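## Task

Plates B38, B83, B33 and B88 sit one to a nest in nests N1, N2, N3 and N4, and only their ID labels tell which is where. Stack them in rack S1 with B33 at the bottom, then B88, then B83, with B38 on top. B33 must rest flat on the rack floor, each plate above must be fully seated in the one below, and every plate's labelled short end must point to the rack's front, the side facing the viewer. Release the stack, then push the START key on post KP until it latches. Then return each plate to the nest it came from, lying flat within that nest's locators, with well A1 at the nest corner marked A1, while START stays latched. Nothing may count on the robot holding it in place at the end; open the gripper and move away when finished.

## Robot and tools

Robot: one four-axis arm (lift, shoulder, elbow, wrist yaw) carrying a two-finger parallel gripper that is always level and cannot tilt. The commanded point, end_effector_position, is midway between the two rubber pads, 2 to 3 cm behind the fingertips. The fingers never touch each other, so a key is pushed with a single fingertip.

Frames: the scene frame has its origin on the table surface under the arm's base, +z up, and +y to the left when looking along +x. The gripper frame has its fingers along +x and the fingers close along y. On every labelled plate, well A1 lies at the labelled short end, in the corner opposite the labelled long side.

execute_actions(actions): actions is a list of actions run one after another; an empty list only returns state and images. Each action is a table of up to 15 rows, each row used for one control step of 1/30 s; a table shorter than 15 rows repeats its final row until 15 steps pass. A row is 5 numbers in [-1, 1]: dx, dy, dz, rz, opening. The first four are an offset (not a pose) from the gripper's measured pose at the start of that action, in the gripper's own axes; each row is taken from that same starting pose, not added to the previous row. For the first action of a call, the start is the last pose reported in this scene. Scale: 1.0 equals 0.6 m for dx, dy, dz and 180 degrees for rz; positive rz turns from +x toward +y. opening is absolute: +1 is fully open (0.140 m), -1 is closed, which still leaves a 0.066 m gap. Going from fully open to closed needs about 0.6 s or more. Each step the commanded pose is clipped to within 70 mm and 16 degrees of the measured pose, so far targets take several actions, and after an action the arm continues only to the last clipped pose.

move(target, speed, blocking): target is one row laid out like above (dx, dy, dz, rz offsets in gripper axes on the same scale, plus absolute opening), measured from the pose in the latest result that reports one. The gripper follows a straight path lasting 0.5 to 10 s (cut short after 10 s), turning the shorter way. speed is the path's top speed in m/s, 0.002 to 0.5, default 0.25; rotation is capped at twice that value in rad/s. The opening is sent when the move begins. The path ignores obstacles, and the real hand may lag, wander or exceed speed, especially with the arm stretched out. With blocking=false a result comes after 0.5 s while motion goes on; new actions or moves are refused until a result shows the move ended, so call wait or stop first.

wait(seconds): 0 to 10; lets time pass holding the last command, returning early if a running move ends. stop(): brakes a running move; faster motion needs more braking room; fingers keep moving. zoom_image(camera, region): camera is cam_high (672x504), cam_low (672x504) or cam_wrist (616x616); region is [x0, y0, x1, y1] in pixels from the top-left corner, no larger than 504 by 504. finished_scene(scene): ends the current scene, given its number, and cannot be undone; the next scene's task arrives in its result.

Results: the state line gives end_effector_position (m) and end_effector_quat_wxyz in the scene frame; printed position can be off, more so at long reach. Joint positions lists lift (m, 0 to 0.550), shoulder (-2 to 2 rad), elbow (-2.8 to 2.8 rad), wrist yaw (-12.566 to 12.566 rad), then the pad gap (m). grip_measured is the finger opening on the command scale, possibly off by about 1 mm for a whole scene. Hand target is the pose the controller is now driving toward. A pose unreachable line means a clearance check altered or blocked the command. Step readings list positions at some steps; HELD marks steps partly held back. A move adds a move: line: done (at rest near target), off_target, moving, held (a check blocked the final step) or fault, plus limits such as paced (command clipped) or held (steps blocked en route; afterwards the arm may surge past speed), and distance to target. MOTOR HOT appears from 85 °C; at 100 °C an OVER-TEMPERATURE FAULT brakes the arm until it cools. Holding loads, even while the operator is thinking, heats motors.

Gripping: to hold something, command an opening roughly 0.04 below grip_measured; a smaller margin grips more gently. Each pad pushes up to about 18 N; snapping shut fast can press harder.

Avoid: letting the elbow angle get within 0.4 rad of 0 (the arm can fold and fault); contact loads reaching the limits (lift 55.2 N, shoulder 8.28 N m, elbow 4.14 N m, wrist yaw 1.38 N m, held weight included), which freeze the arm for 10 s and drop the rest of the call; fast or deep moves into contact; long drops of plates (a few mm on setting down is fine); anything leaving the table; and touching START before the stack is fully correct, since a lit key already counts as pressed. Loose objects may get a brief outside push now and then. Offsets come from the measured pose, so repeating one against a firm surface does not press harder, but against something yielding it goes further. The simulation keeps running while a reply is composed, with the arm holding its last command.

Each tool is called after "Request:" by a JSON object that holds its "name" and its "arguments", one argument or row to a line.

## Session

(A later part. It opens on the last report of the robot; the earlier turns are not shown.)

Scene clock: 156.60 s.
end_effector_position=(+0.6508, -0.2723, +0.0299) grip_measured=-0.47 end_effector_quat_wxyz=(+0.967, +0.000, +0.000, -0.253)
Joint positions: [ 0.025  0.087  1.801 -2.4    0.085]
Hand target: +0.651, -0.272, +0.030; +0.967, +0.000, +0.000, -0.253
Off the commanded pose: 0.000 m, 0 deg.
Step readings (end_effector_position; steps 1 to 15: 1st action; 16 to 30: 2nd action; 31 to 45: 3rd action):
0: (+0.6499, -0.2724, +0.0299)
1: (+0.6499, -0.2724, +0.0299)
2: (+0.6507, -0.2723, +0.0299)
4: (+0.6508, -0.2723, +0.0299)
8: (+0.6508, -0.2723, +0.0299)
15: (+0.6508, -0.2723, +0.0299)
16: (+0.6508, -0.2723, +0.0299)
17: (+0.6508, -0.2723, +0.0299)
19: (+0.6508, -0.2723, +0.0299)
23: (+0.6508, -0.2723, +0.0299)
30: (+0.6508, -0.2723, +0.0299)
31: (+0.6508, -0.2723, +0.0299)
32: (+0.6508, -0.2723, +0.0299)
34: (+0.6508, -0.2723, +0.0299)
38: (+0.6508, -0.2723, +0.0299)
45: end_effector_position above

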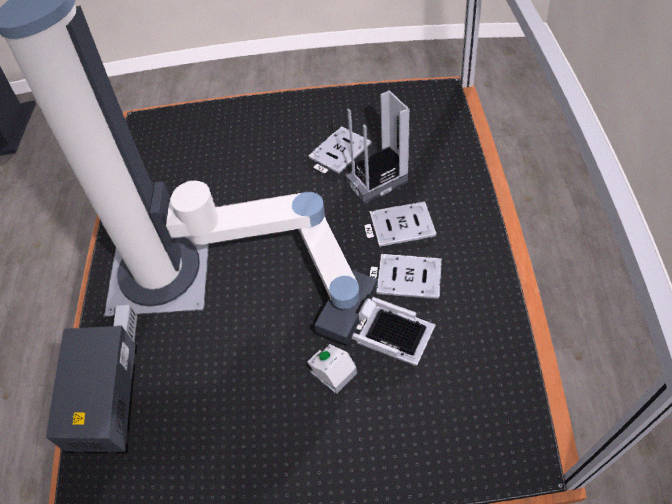

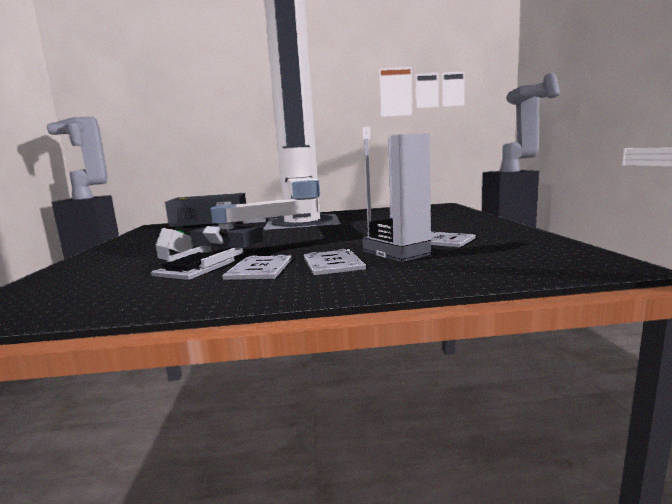

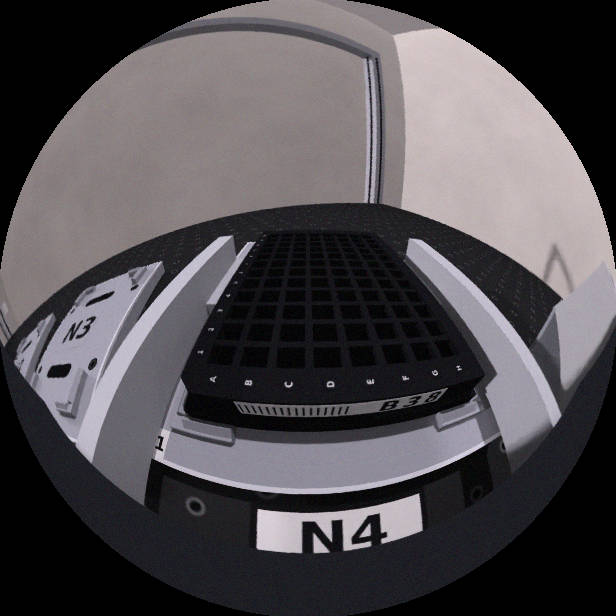

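Request:
{"name": "move", "arguments": {
  "target": [0,0,-0.3348,0,-0.51],
  "speed": 0.2
}}

Request:
{"name": "move", "arguments": {
  "target": [0,0,-0.01,0,-0.51],
  "speed": 0.015
}}

Request:
{"name": "execute_actions", "arguments": {
  "actions": [
    [[0,0,0,0,0.1]]
  ]
}}

Request:
{"name": "move", "arguments": {
  "target": [-0.3167,0,0,0,0.1]
}}

Request:
{"name": "zoom_image", "arguments": {
  "camera": "cam_wrist",
  "region": [240,180,400,300]
}}

Request:
{"name": "move", "arguments": {
  "target": [-0.339,-0.63,0,-0.434,-1],
  "speed": 0.35
}}

Scene clock: 174.30 s.
end_effector_position=(+0.6623, +0.2477, +0.1050) grip_measured=-0.47 end_effector_quat_wxyz=(+0.971, +0.000, +0.000, +0.240)
Joint positions: [ 0.1    1.079  1.791 -2.385  0.085]
Hand target: +0.662, +0.248, +0.105; +0.971, +0.000, +0.000, +0.240
Off the commanded pose: 0.000 m, 0 deg.
move: done

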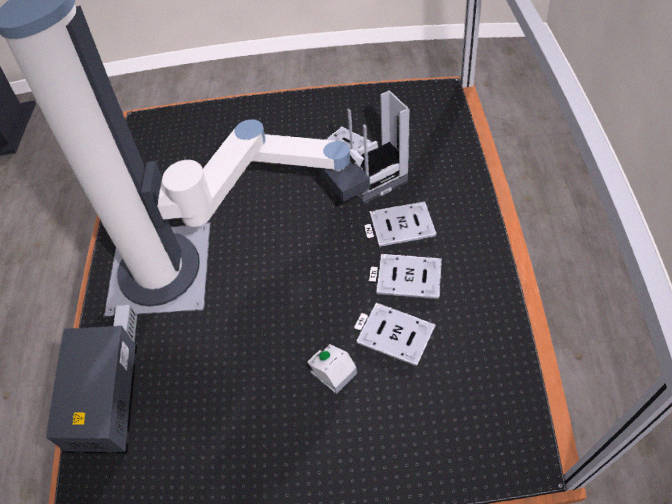

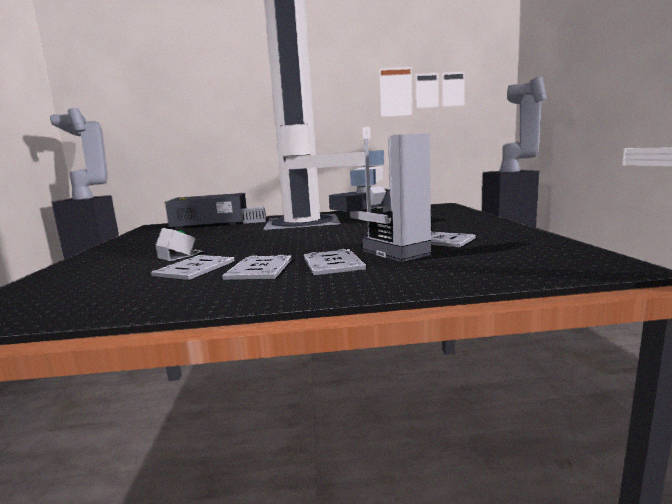

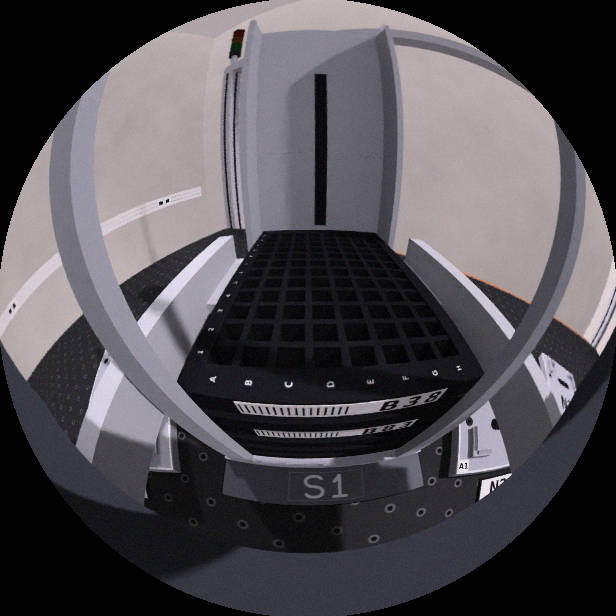

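Scene clock: 175.00 s.
end_effector_position=(+0.6623, +0.2477, +0.0989) grip_measured=-0.47 end_effector_quat_wxyz=(+0.971, +0.000, +0.000, +0.240)
Joint positions: [ 0.094  1.079  1.791 -2.385  0.085]
Hand target: +0.662, +0.248, +0.099; +0.971, +0.000, +0.000, +0.240
Off the commanded pose: 0.000 m, 0 deg.
move: done

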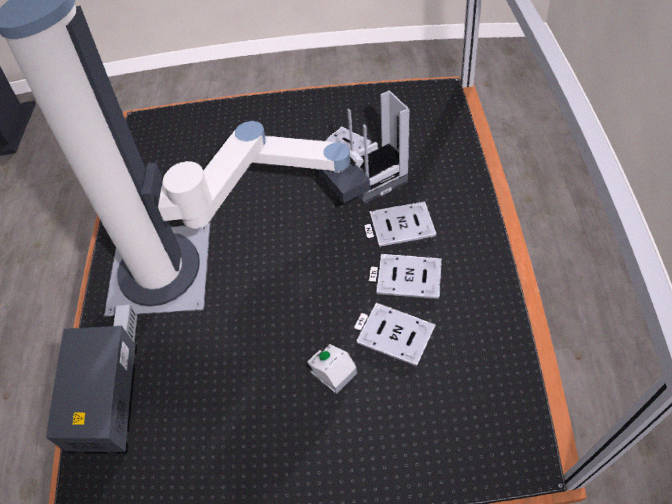

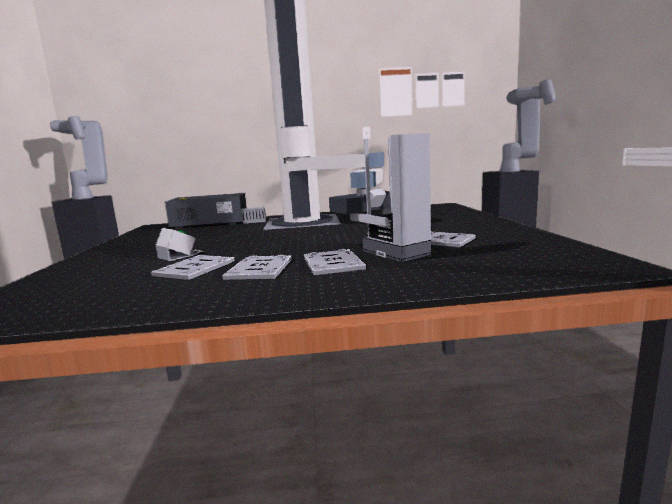

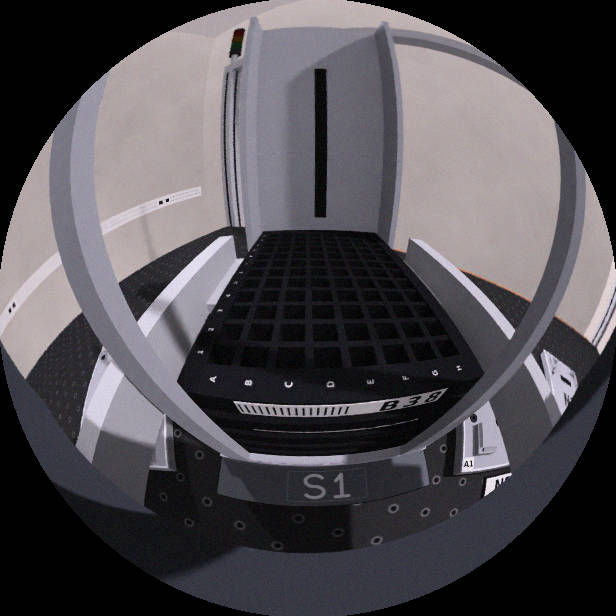

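Scene clock: 175.50 s.
end_effector_position=(+0.6623, +0.2477, +0.0989) grip_measured=+0.10 end_effector_quat_wxyz=(+0.971, +0.000, +0.000, +0.240)
Joint positions: [ 0.094  1.079  1.791 -2.385  0.107]
Hand target: +0.662, +0.248, +0.099; +0.971, +0.000, +0.000, +0.240
Off the commanded pose: 0.000 m, 0 deg.
Step readings (end_effector_position):
0: (+0.6623, +0.2477, +0.0989)
1: (+0.6623, +0.2477, +0.0989)
2: (+0.6623, +0.2477, +0.0989)
4: (+0.6623, +0.2477, +0.0989)
8: (+0.6623, +0.2477, +0.0989)
15: end_effector_position above

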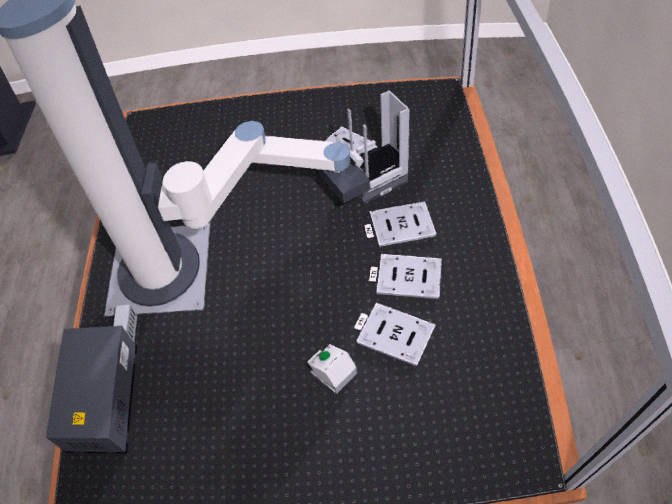

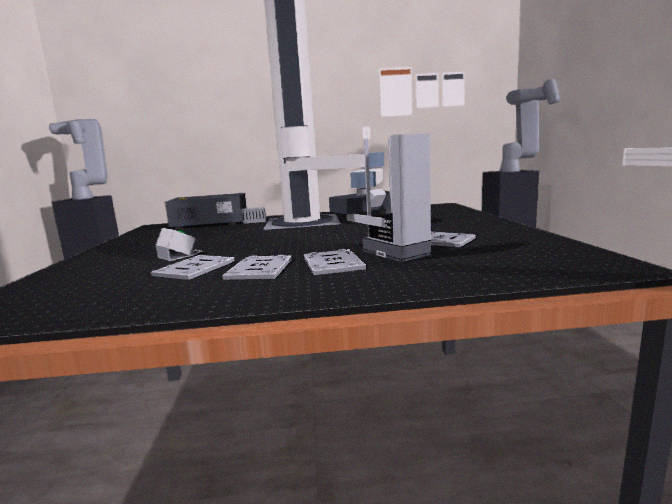

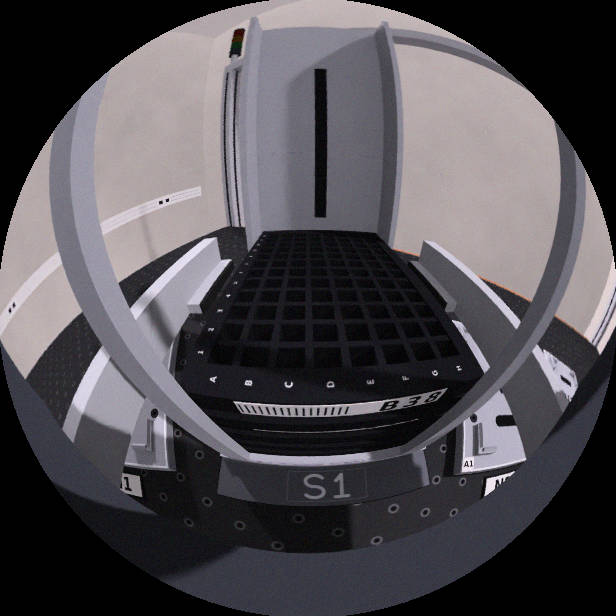

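Scene clock: 176.63 s.
end_effector_position=(+0.4941, +0.1591, +0.0989) grip_measured=+0.10 end_effector_quat_wxyz=(+0.971, +0.000, +0.000, +0.240)
Joint positions: [ 0.094  1.427  0.846 -1.789  0.107]
Hand target: +0.494, +0.159, +0.099; +0.971, +0.000, +0.000, +0.240
Off the commanded pose: 0.000 m, 0 deg.
move: done

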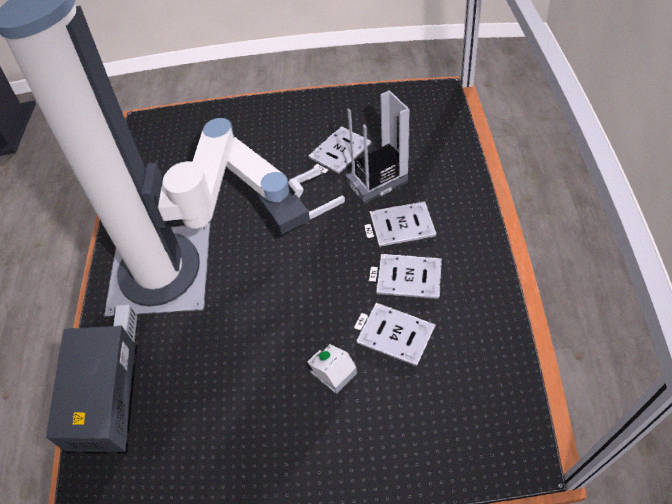

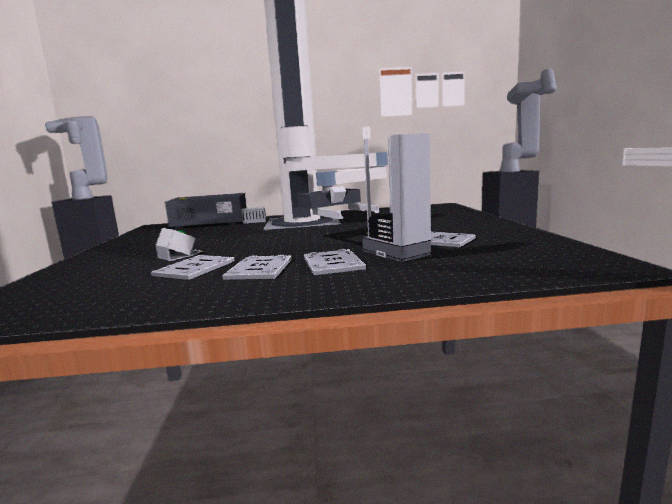

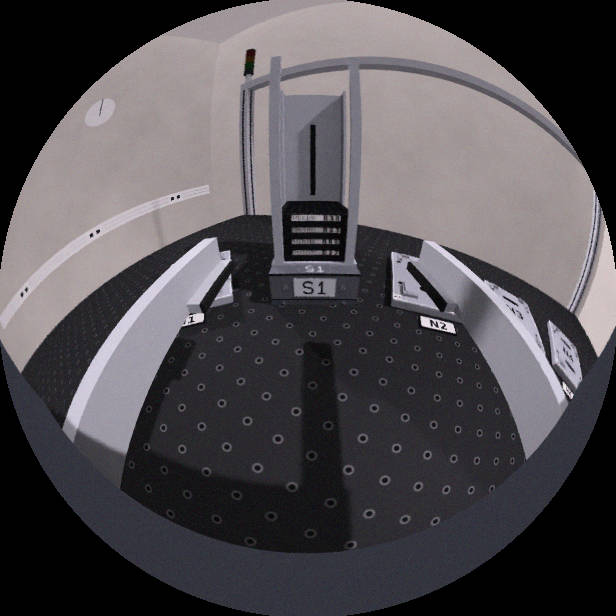

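Region (240, 180, 400, 300) of cam_wrist's 616x616 image, scaled by 3.150, with more detail than that image has; it fills the top 378 rows of this view, and the rest is white.

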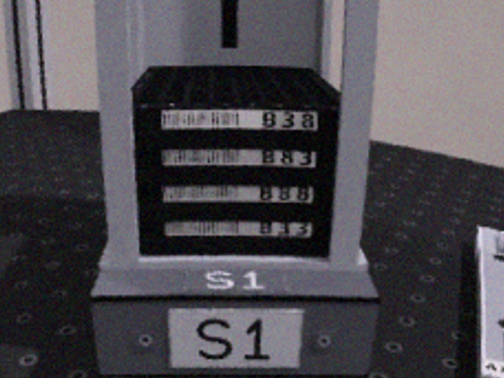

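Scene clock: 179.00 s.
end_effector_position=(+0.4900, -0.2702, +0.0989) grip_measured=-0.99 end_effector_quat_wxyz=(+0.905, +0.000, +0.000, -0.425)
Joint positions: [ 0.094  0.265  1.119 -2.263  0.066]
Hand target: +0.490, -0.270, +0.099; +0.905, +0.000, +0.000, -0.426
Off the commanded pose: 0.000 m, 0 deg.
move: done

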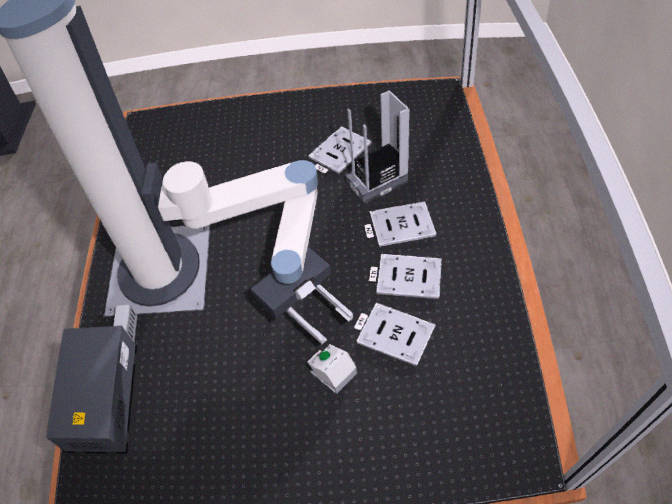

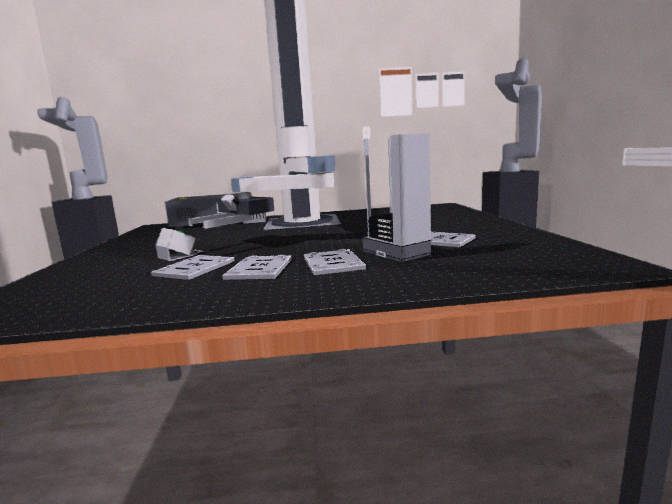

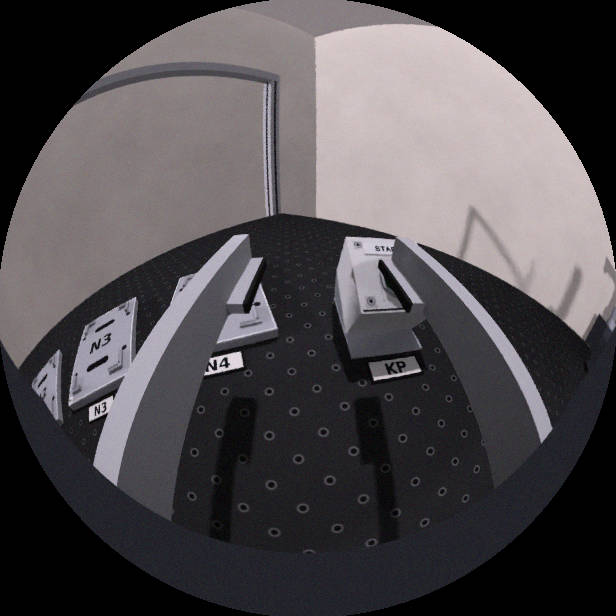

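Request:
{"name": "move", "arguments": {
  "target": [0,-0.01,-0.02,0,-1],
  "speed": 0.03
}}

Request:
{"name": "zoom_image", "arguments": {
  "camera": "cam_high",
  "region": [280,310,380,400]
}}

Request:
{"name": "zoom_image", "arguments": {
  "camera": "cam_low",
  "region": [140,200,240,270]
}}

Scene clock: 187.13 s.
end_effector_position=(+0.4854, -0.2740, +0.0869) grip_measured=-0.99 end_effector_quat_wxyz=(+0.905, +0.000, +0.000, -0.425)
Joint positions: [ 0.082  0.247  1.112 -2.238  0.066]
Hand target: +0.485, -0.274, +0.087; +0.905, +0.000, +0.000, -0.425
Off the commanded pose: 0.000 m, 0 deg.
move: done

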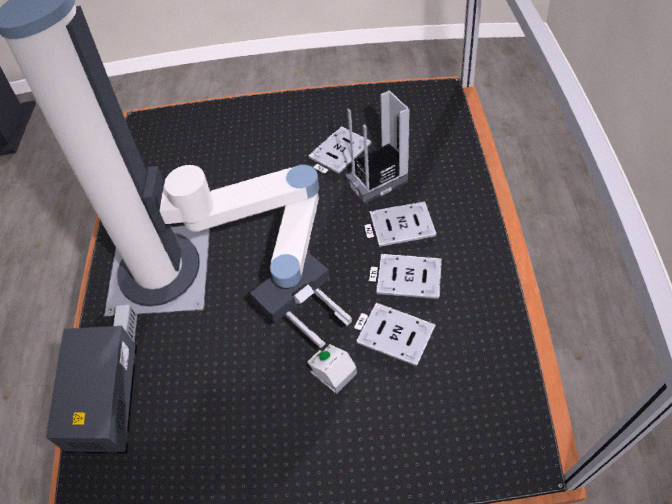

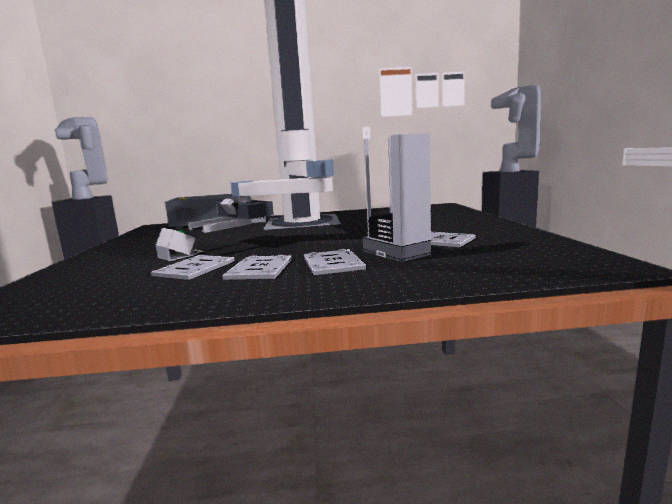

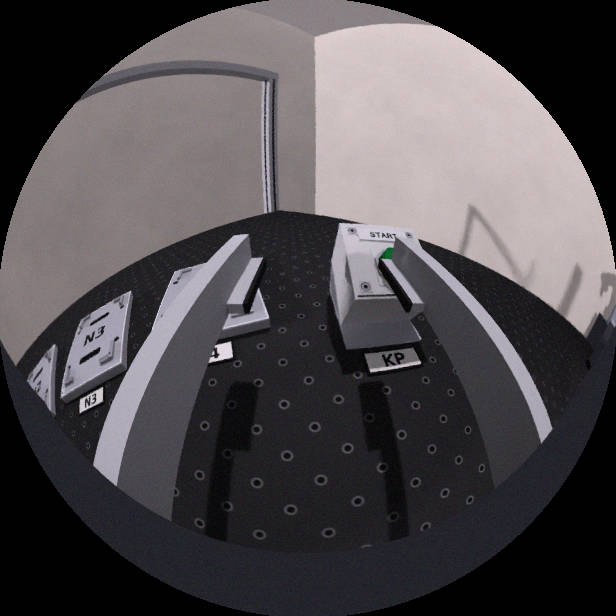

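Region (280, 310, 380, 400) of cam_high's 672x504 image, scaled by 5.040, with more detail than that image has; it fills the top 454 rows of this view, and the rest is white.

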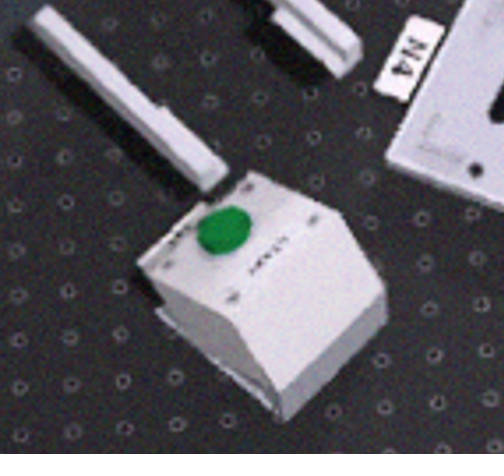

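Region (140, 200, 240, 270) of cam_low's 672x504 image, scaled by 5.040, with more detail than that image has; it fills the top 353 rows of this view, and the rest is white.

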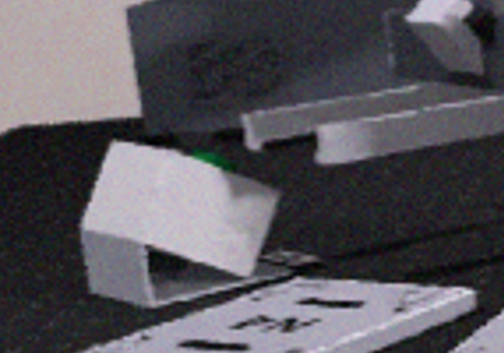

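Request:
{"name": "move", "arguments": {
  "target": [0.027,-0.006,0,0,-1],
  "speed": 0.03
}}

Request:
{"name": "zoom_image", "arguments": {
  "camera": "cam_high",
  "region": [280,310,380,400]
}}

Request:
{"name": "zoom_image", "arguments": {
  "camera": "cam_low",
  "region": [140,200,240,270]
}}

Scene clock: 193.20 s.
end_effector_position=(+0.4930, -0.2888, +0.0869) grip_measured=-0.99 end_effector_quat_wxyz=(+0.905, +0.000, +0.000, -0.425)
Joint positions: [ 0.082  0.196  1.182 -2.257  0.066]
Hand target: +0.493, -0.289, +0.087; +0.905, +0.000, +0.000, -0.425
Off the commanded pose: 0.000 m, 0 deg.
move: done

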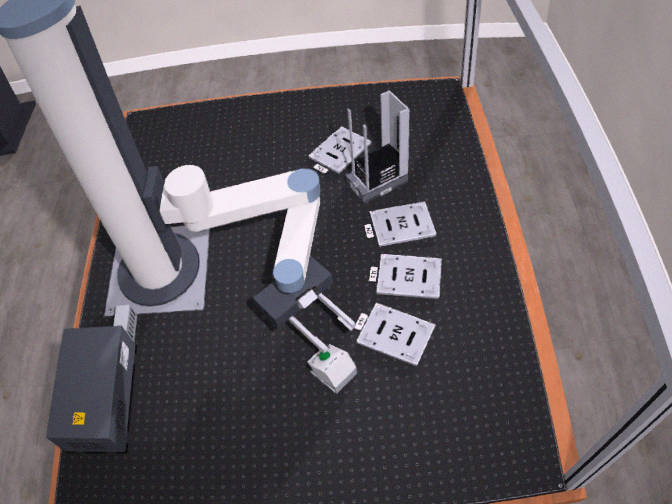

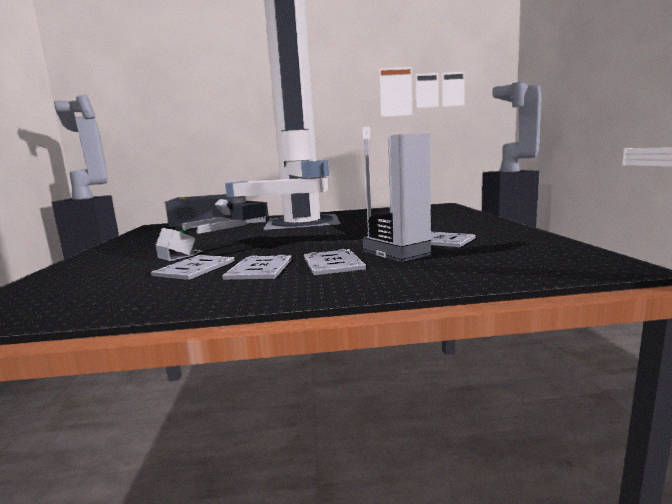

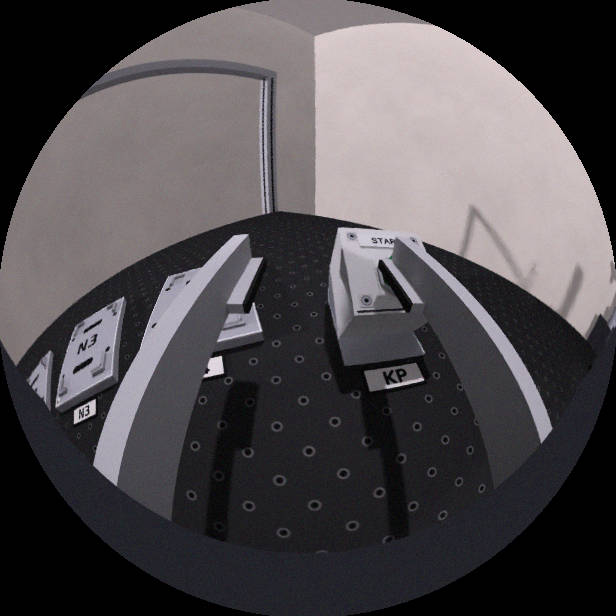

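Region (280, 310, 380, 400) of cam_high's 672x504 image, scaled by 5.040, with more detail than that image has; it fills the top 454 rows of this view, and the rest is white.

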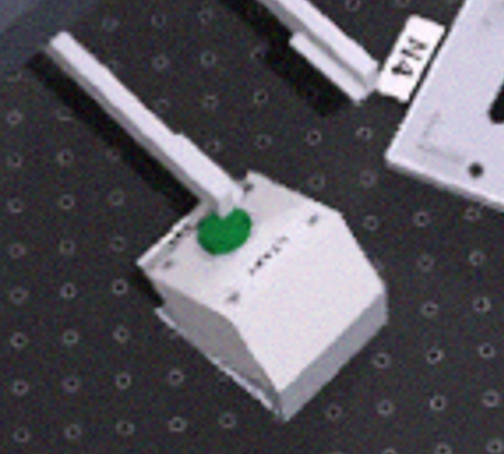

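Region (140, 200, 240, 270) of cam_low's 672x504 image, scaled by 5.040, with more detail than that image has; it fills the top 353 rows of this view, and the rest is white.

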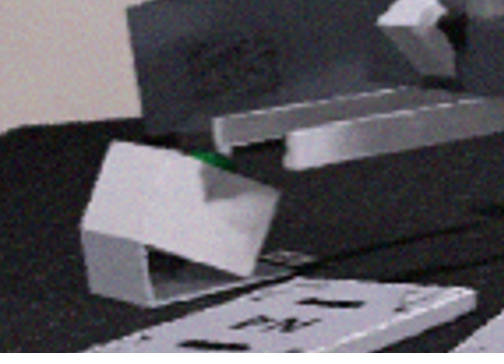

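Request:
{"name": "execute_actions", "arguments": {
  "actions": [
    [[0.003,-0.007,-0.002,0,-1]],
    [[0,0,-0.003,0,-1]],
    [[0,0,-0.002,0,-1]],
    [[0,0,-0.002,0,-1]],
    [[0,0,-0.002,0,-1]],
    [[0,0,-0.002,0,-1]],
    [[0,0,-0.002,0,-1]],
    [[0,0,-0.002,0,-1]],
    [[0,0,-0.002,0,-1]],
    [[0,0,-0.002,0,-1]]
  ]
}}

Request:
{"name": "zoom_image", "arguments": {
  "camera": "cam_high",
  "region": [280,310,380,400]
}}

Scene clock: 203.67 s.
end_effector_position=(+0.4905, -0.2929, +0.0772) grip_measured=-0.99 end_effector_quat_wxyz=(+0.905, +0.000, +0.000, -0.426)
Joint positions: [ 0.072  0.179  1.185 -2.244  0.066]
Hand target: +0.491, -0.293, +0.076; +0.905, +0.000, +0.000, -0.426
Off the commanded pose: 0.001 m, 0 deg.
Step readings (end_effector_position; steps 1 to 15: 1st action; 16 to 30: 2nd action; 31 to 45: 3rd action; 46 to 60: 4th action; 61 to 75: 5th action; 76 to 90: 6th action; 91 to 105: 7th action; 106 to 120: 8th action; 121 to 135: 9th action; 136 to 150: 10th action):
0: (+0.4930, -0.2888, +0.0869)
1: (+0.4930, -0.2888, +0.0869)
2: (+0.4926, -0.2897, +0.0866)
4: (+0.4906, -0.2930, +0.0856)
8: (+0.4908, -0.2929, +0.0856)
15: (+0.4908, -0.2929, +0.0856)
16: (+0.4908, -0.2929, +0.0856)
17: (+0.4908, -0.2929, +0.0847)
19: (+0.4908, -0.2929, +0.0839)
23: (+0.4907, -0.2929, +0.0840)
30: (+0.4907, -0.2929, +0.0840)
31: (+0.4907, -0.2929, +0.0839)
32: (+0.4907, -0.2929, +0.0832)
34: (+0.4907, -0.2929, +0.0829)
38: (+0.4907, -0.2929, +0.0829)
45: (+0.4907, -0.2929, +0.0829)
46: (+0.4907, -0.2929, +0.0829)
47: (+0.4907, -0.2929, +0.0822)
49: (+0.4907, -0.2929, +0.0818)
53: (+0.4907, -0.2929, +0.0819)
60: (+0.4907, -0.2929, +0.0819)
61: (+0.4907, -0.2929, +0.0818)
62: (+0.4907, -0.2929, +0.0812)
64: (+0.4907, -0.2929, +0.0808)
68: (+0.4907, -0.2929, +0.0808)
75: (+0.4907, -0.2929, +0.0808)
76: (+0.4907, -0.2929, +0.0808)
77: (+0.4907, -0.2929, +0.0801)
79: (+0.4907, -0.2929, +0.0798)
83: (+0.4907, -0.2929, +0.0798)
90: (+0.4907, -0.2929, +0.0798)
91: (+0.4907, -0.2929, +0.0798)
92: (+0.4907, -0.2929, +0.0792)
94: (+0.4907, -0.2929, +0.0788)
98: (+0.4907, -0.2929, +0.0788)
105: (+0.4907, -0.2929, +0.0788)
106: (+0.4907, -0.2929, +0.0788)
107: (+0.4907, -0.2929, +0.0782)
109: (+0.4907, -0.2929, +0.0779)
113: (+0.4907, -0.2929, +0.0779)
120: (+0.4907, -0.2929, +0.0779)
121: (+0.4907, -0.2929, +0.0779)
122: (+0.4905, -0.2929, +0.0773)
124: (+0.4905, -0.2929, +0.0774)
128: (+0.4905, -0.2929, +0.0774)
135: (+0.4905, -0.2929, +0.0774)
136: (+0.4905, -0.2929, +0.0773)
137: (+0.4905, -0.2929, +0.0771)
139: (+0.4905, -0.2929, +0.0772)
143: (+0.4905, -0.2929, +0.0772)
150: end_effector_position above

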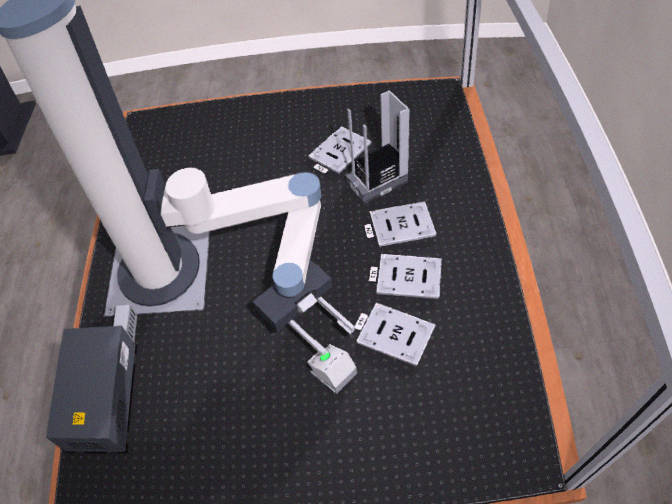

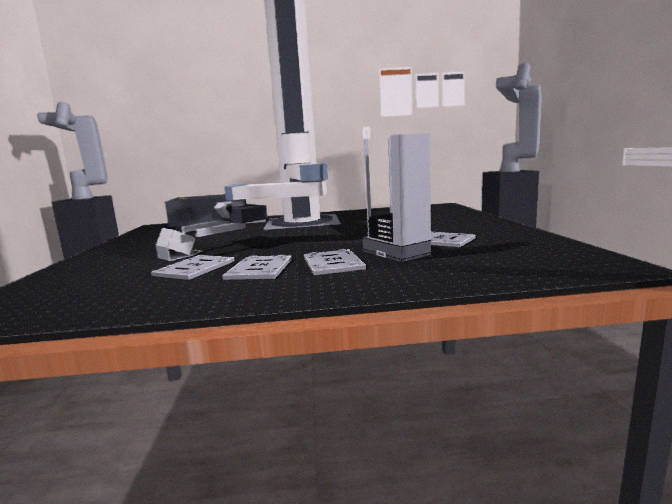

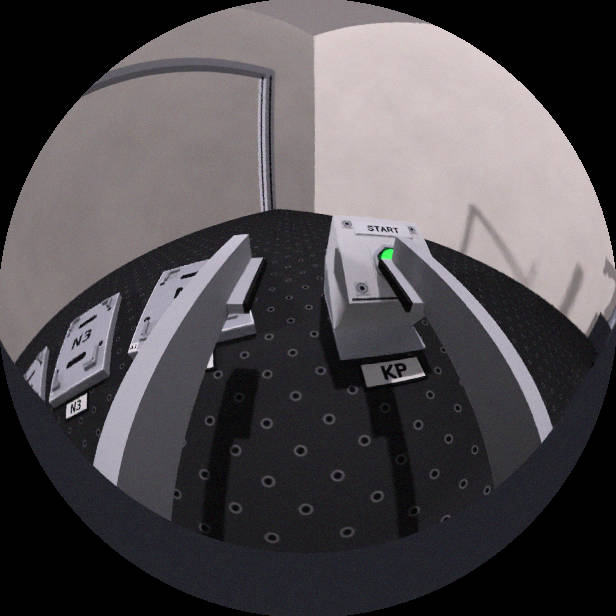

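Region (280, 310, 380, 400) of cam_high's 672x504 image, scaled by 5.040, with more detail than that image has; it fills the top 454 rows of this view, and the rest is white.

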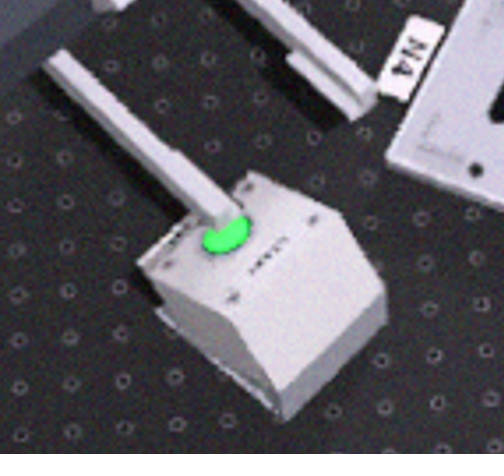

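Request:
{"name": "move", "arguments": {
  "target": [0,0,0.036,0,-1],
  "speed": 0.1
}}

Request:
{"name": "move", "arguments": {
  "target": [-0.5769,0.4848,0,0.4343,0.1],
  "speed": 0.35
}}

Request:
{"name": "move", "arguments": {
  "target": [0.3167,0,0,0,0.1]
}}

Scene clock: 210.07 s.
end_effector_position=(+0.4905, -0.2928, +0.0988) grip_measured=-0.99 end_effector_quat_wxyz=(+0.905, +0.000, +0.000, -0.426)
Joint positions: [ 0.094  0.179  1.185 -2.245  0.066]
Hand target: +0.490, -0.293, +0.099; +0.905, +0.000, +0.000, -0.426
Off the commanded pose: 0.000 m, 0 deg.
move: done

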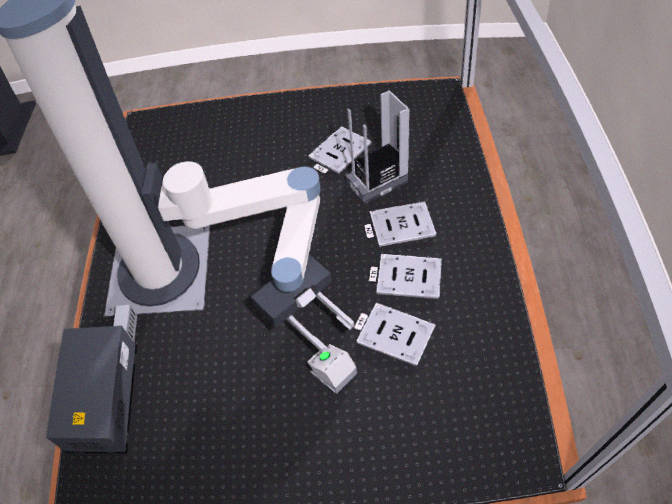

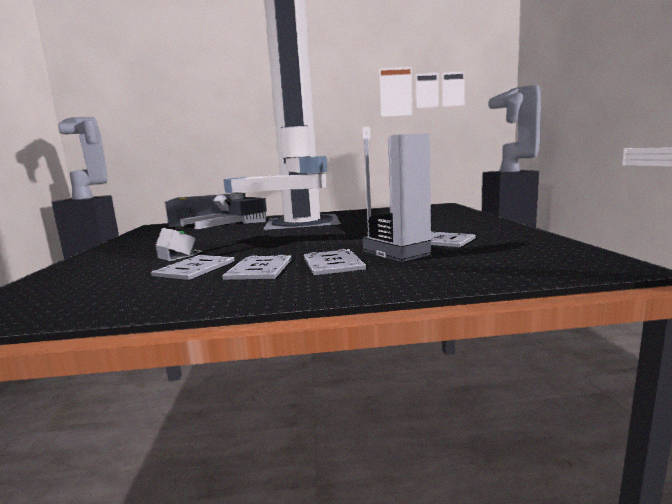

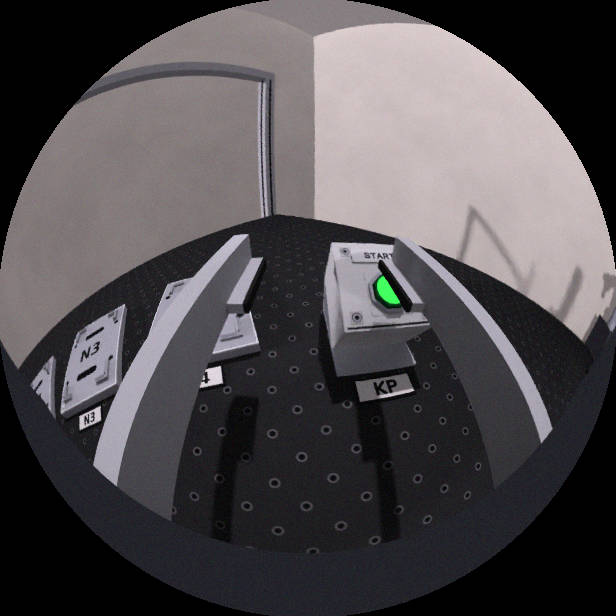

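Scene clock: 212.40 s.
end_effector_position=(+0.4943, +0.1595, +0.0988) grip_measured=+0.10 end_effector_quat_wxyz=(+0.971, +0.000, +0.000, +0.240)
Joint positions: [ 0.094  1.427  0.848 -1.79   0.107]
Hand target: +0.494, +0.159, +0.099; +0.971, +0.000, +0.000, +0.240
Off the commanded pose: 0.000 m, 0 deg.
move: done

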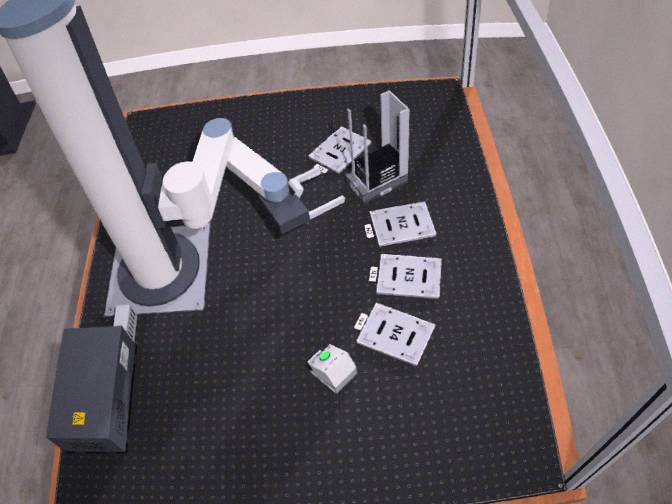

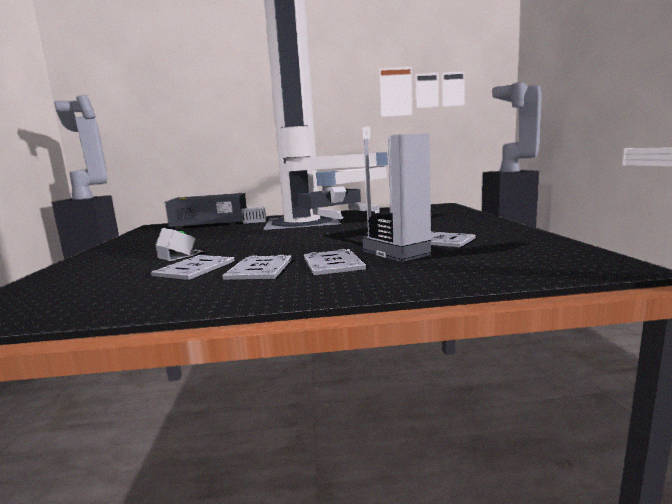

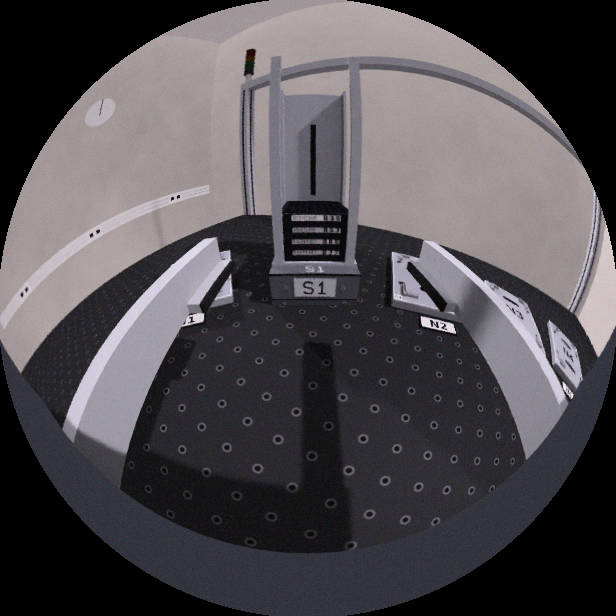

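Scene clock: 213.60 s.
end_effector_position=(+0.6625, +0.2480, +0.0988) grip_measured=+0.10 end_effector_quat_wxyz=(+0.971, +0.000, +0.000, +0.240)
Joint positions: [ 0.094  1.078  1.793 -2.386  0.107]
Hand target: +0.662, +0.248, +0.099; +0.971, +0.000, +0.000, +0.240
Off the commanded pose: 0.000 m, 0 deg.
move: done

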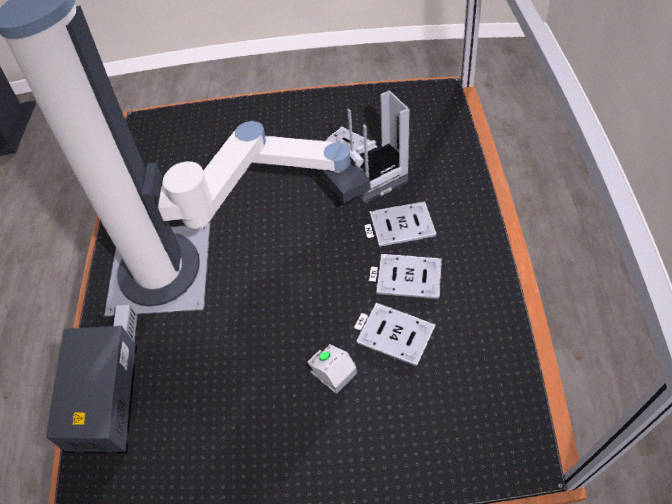

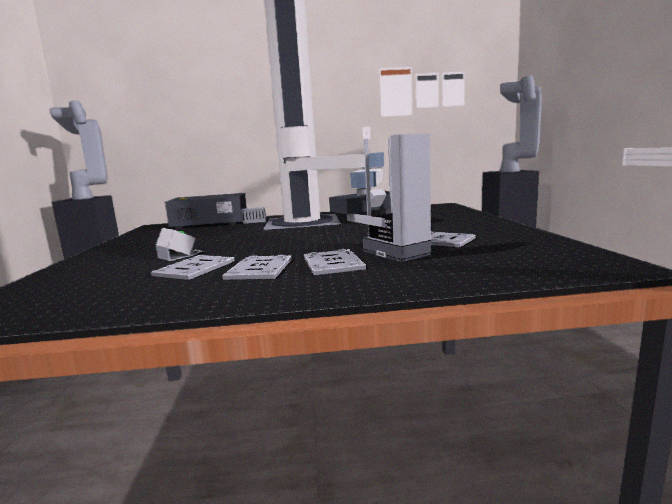

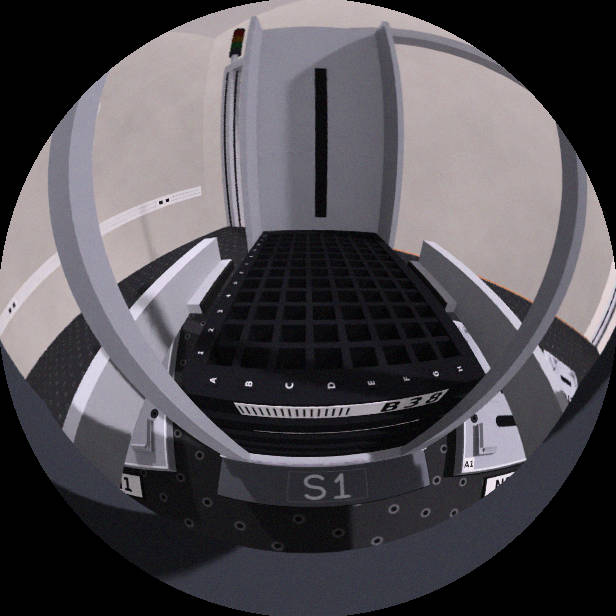

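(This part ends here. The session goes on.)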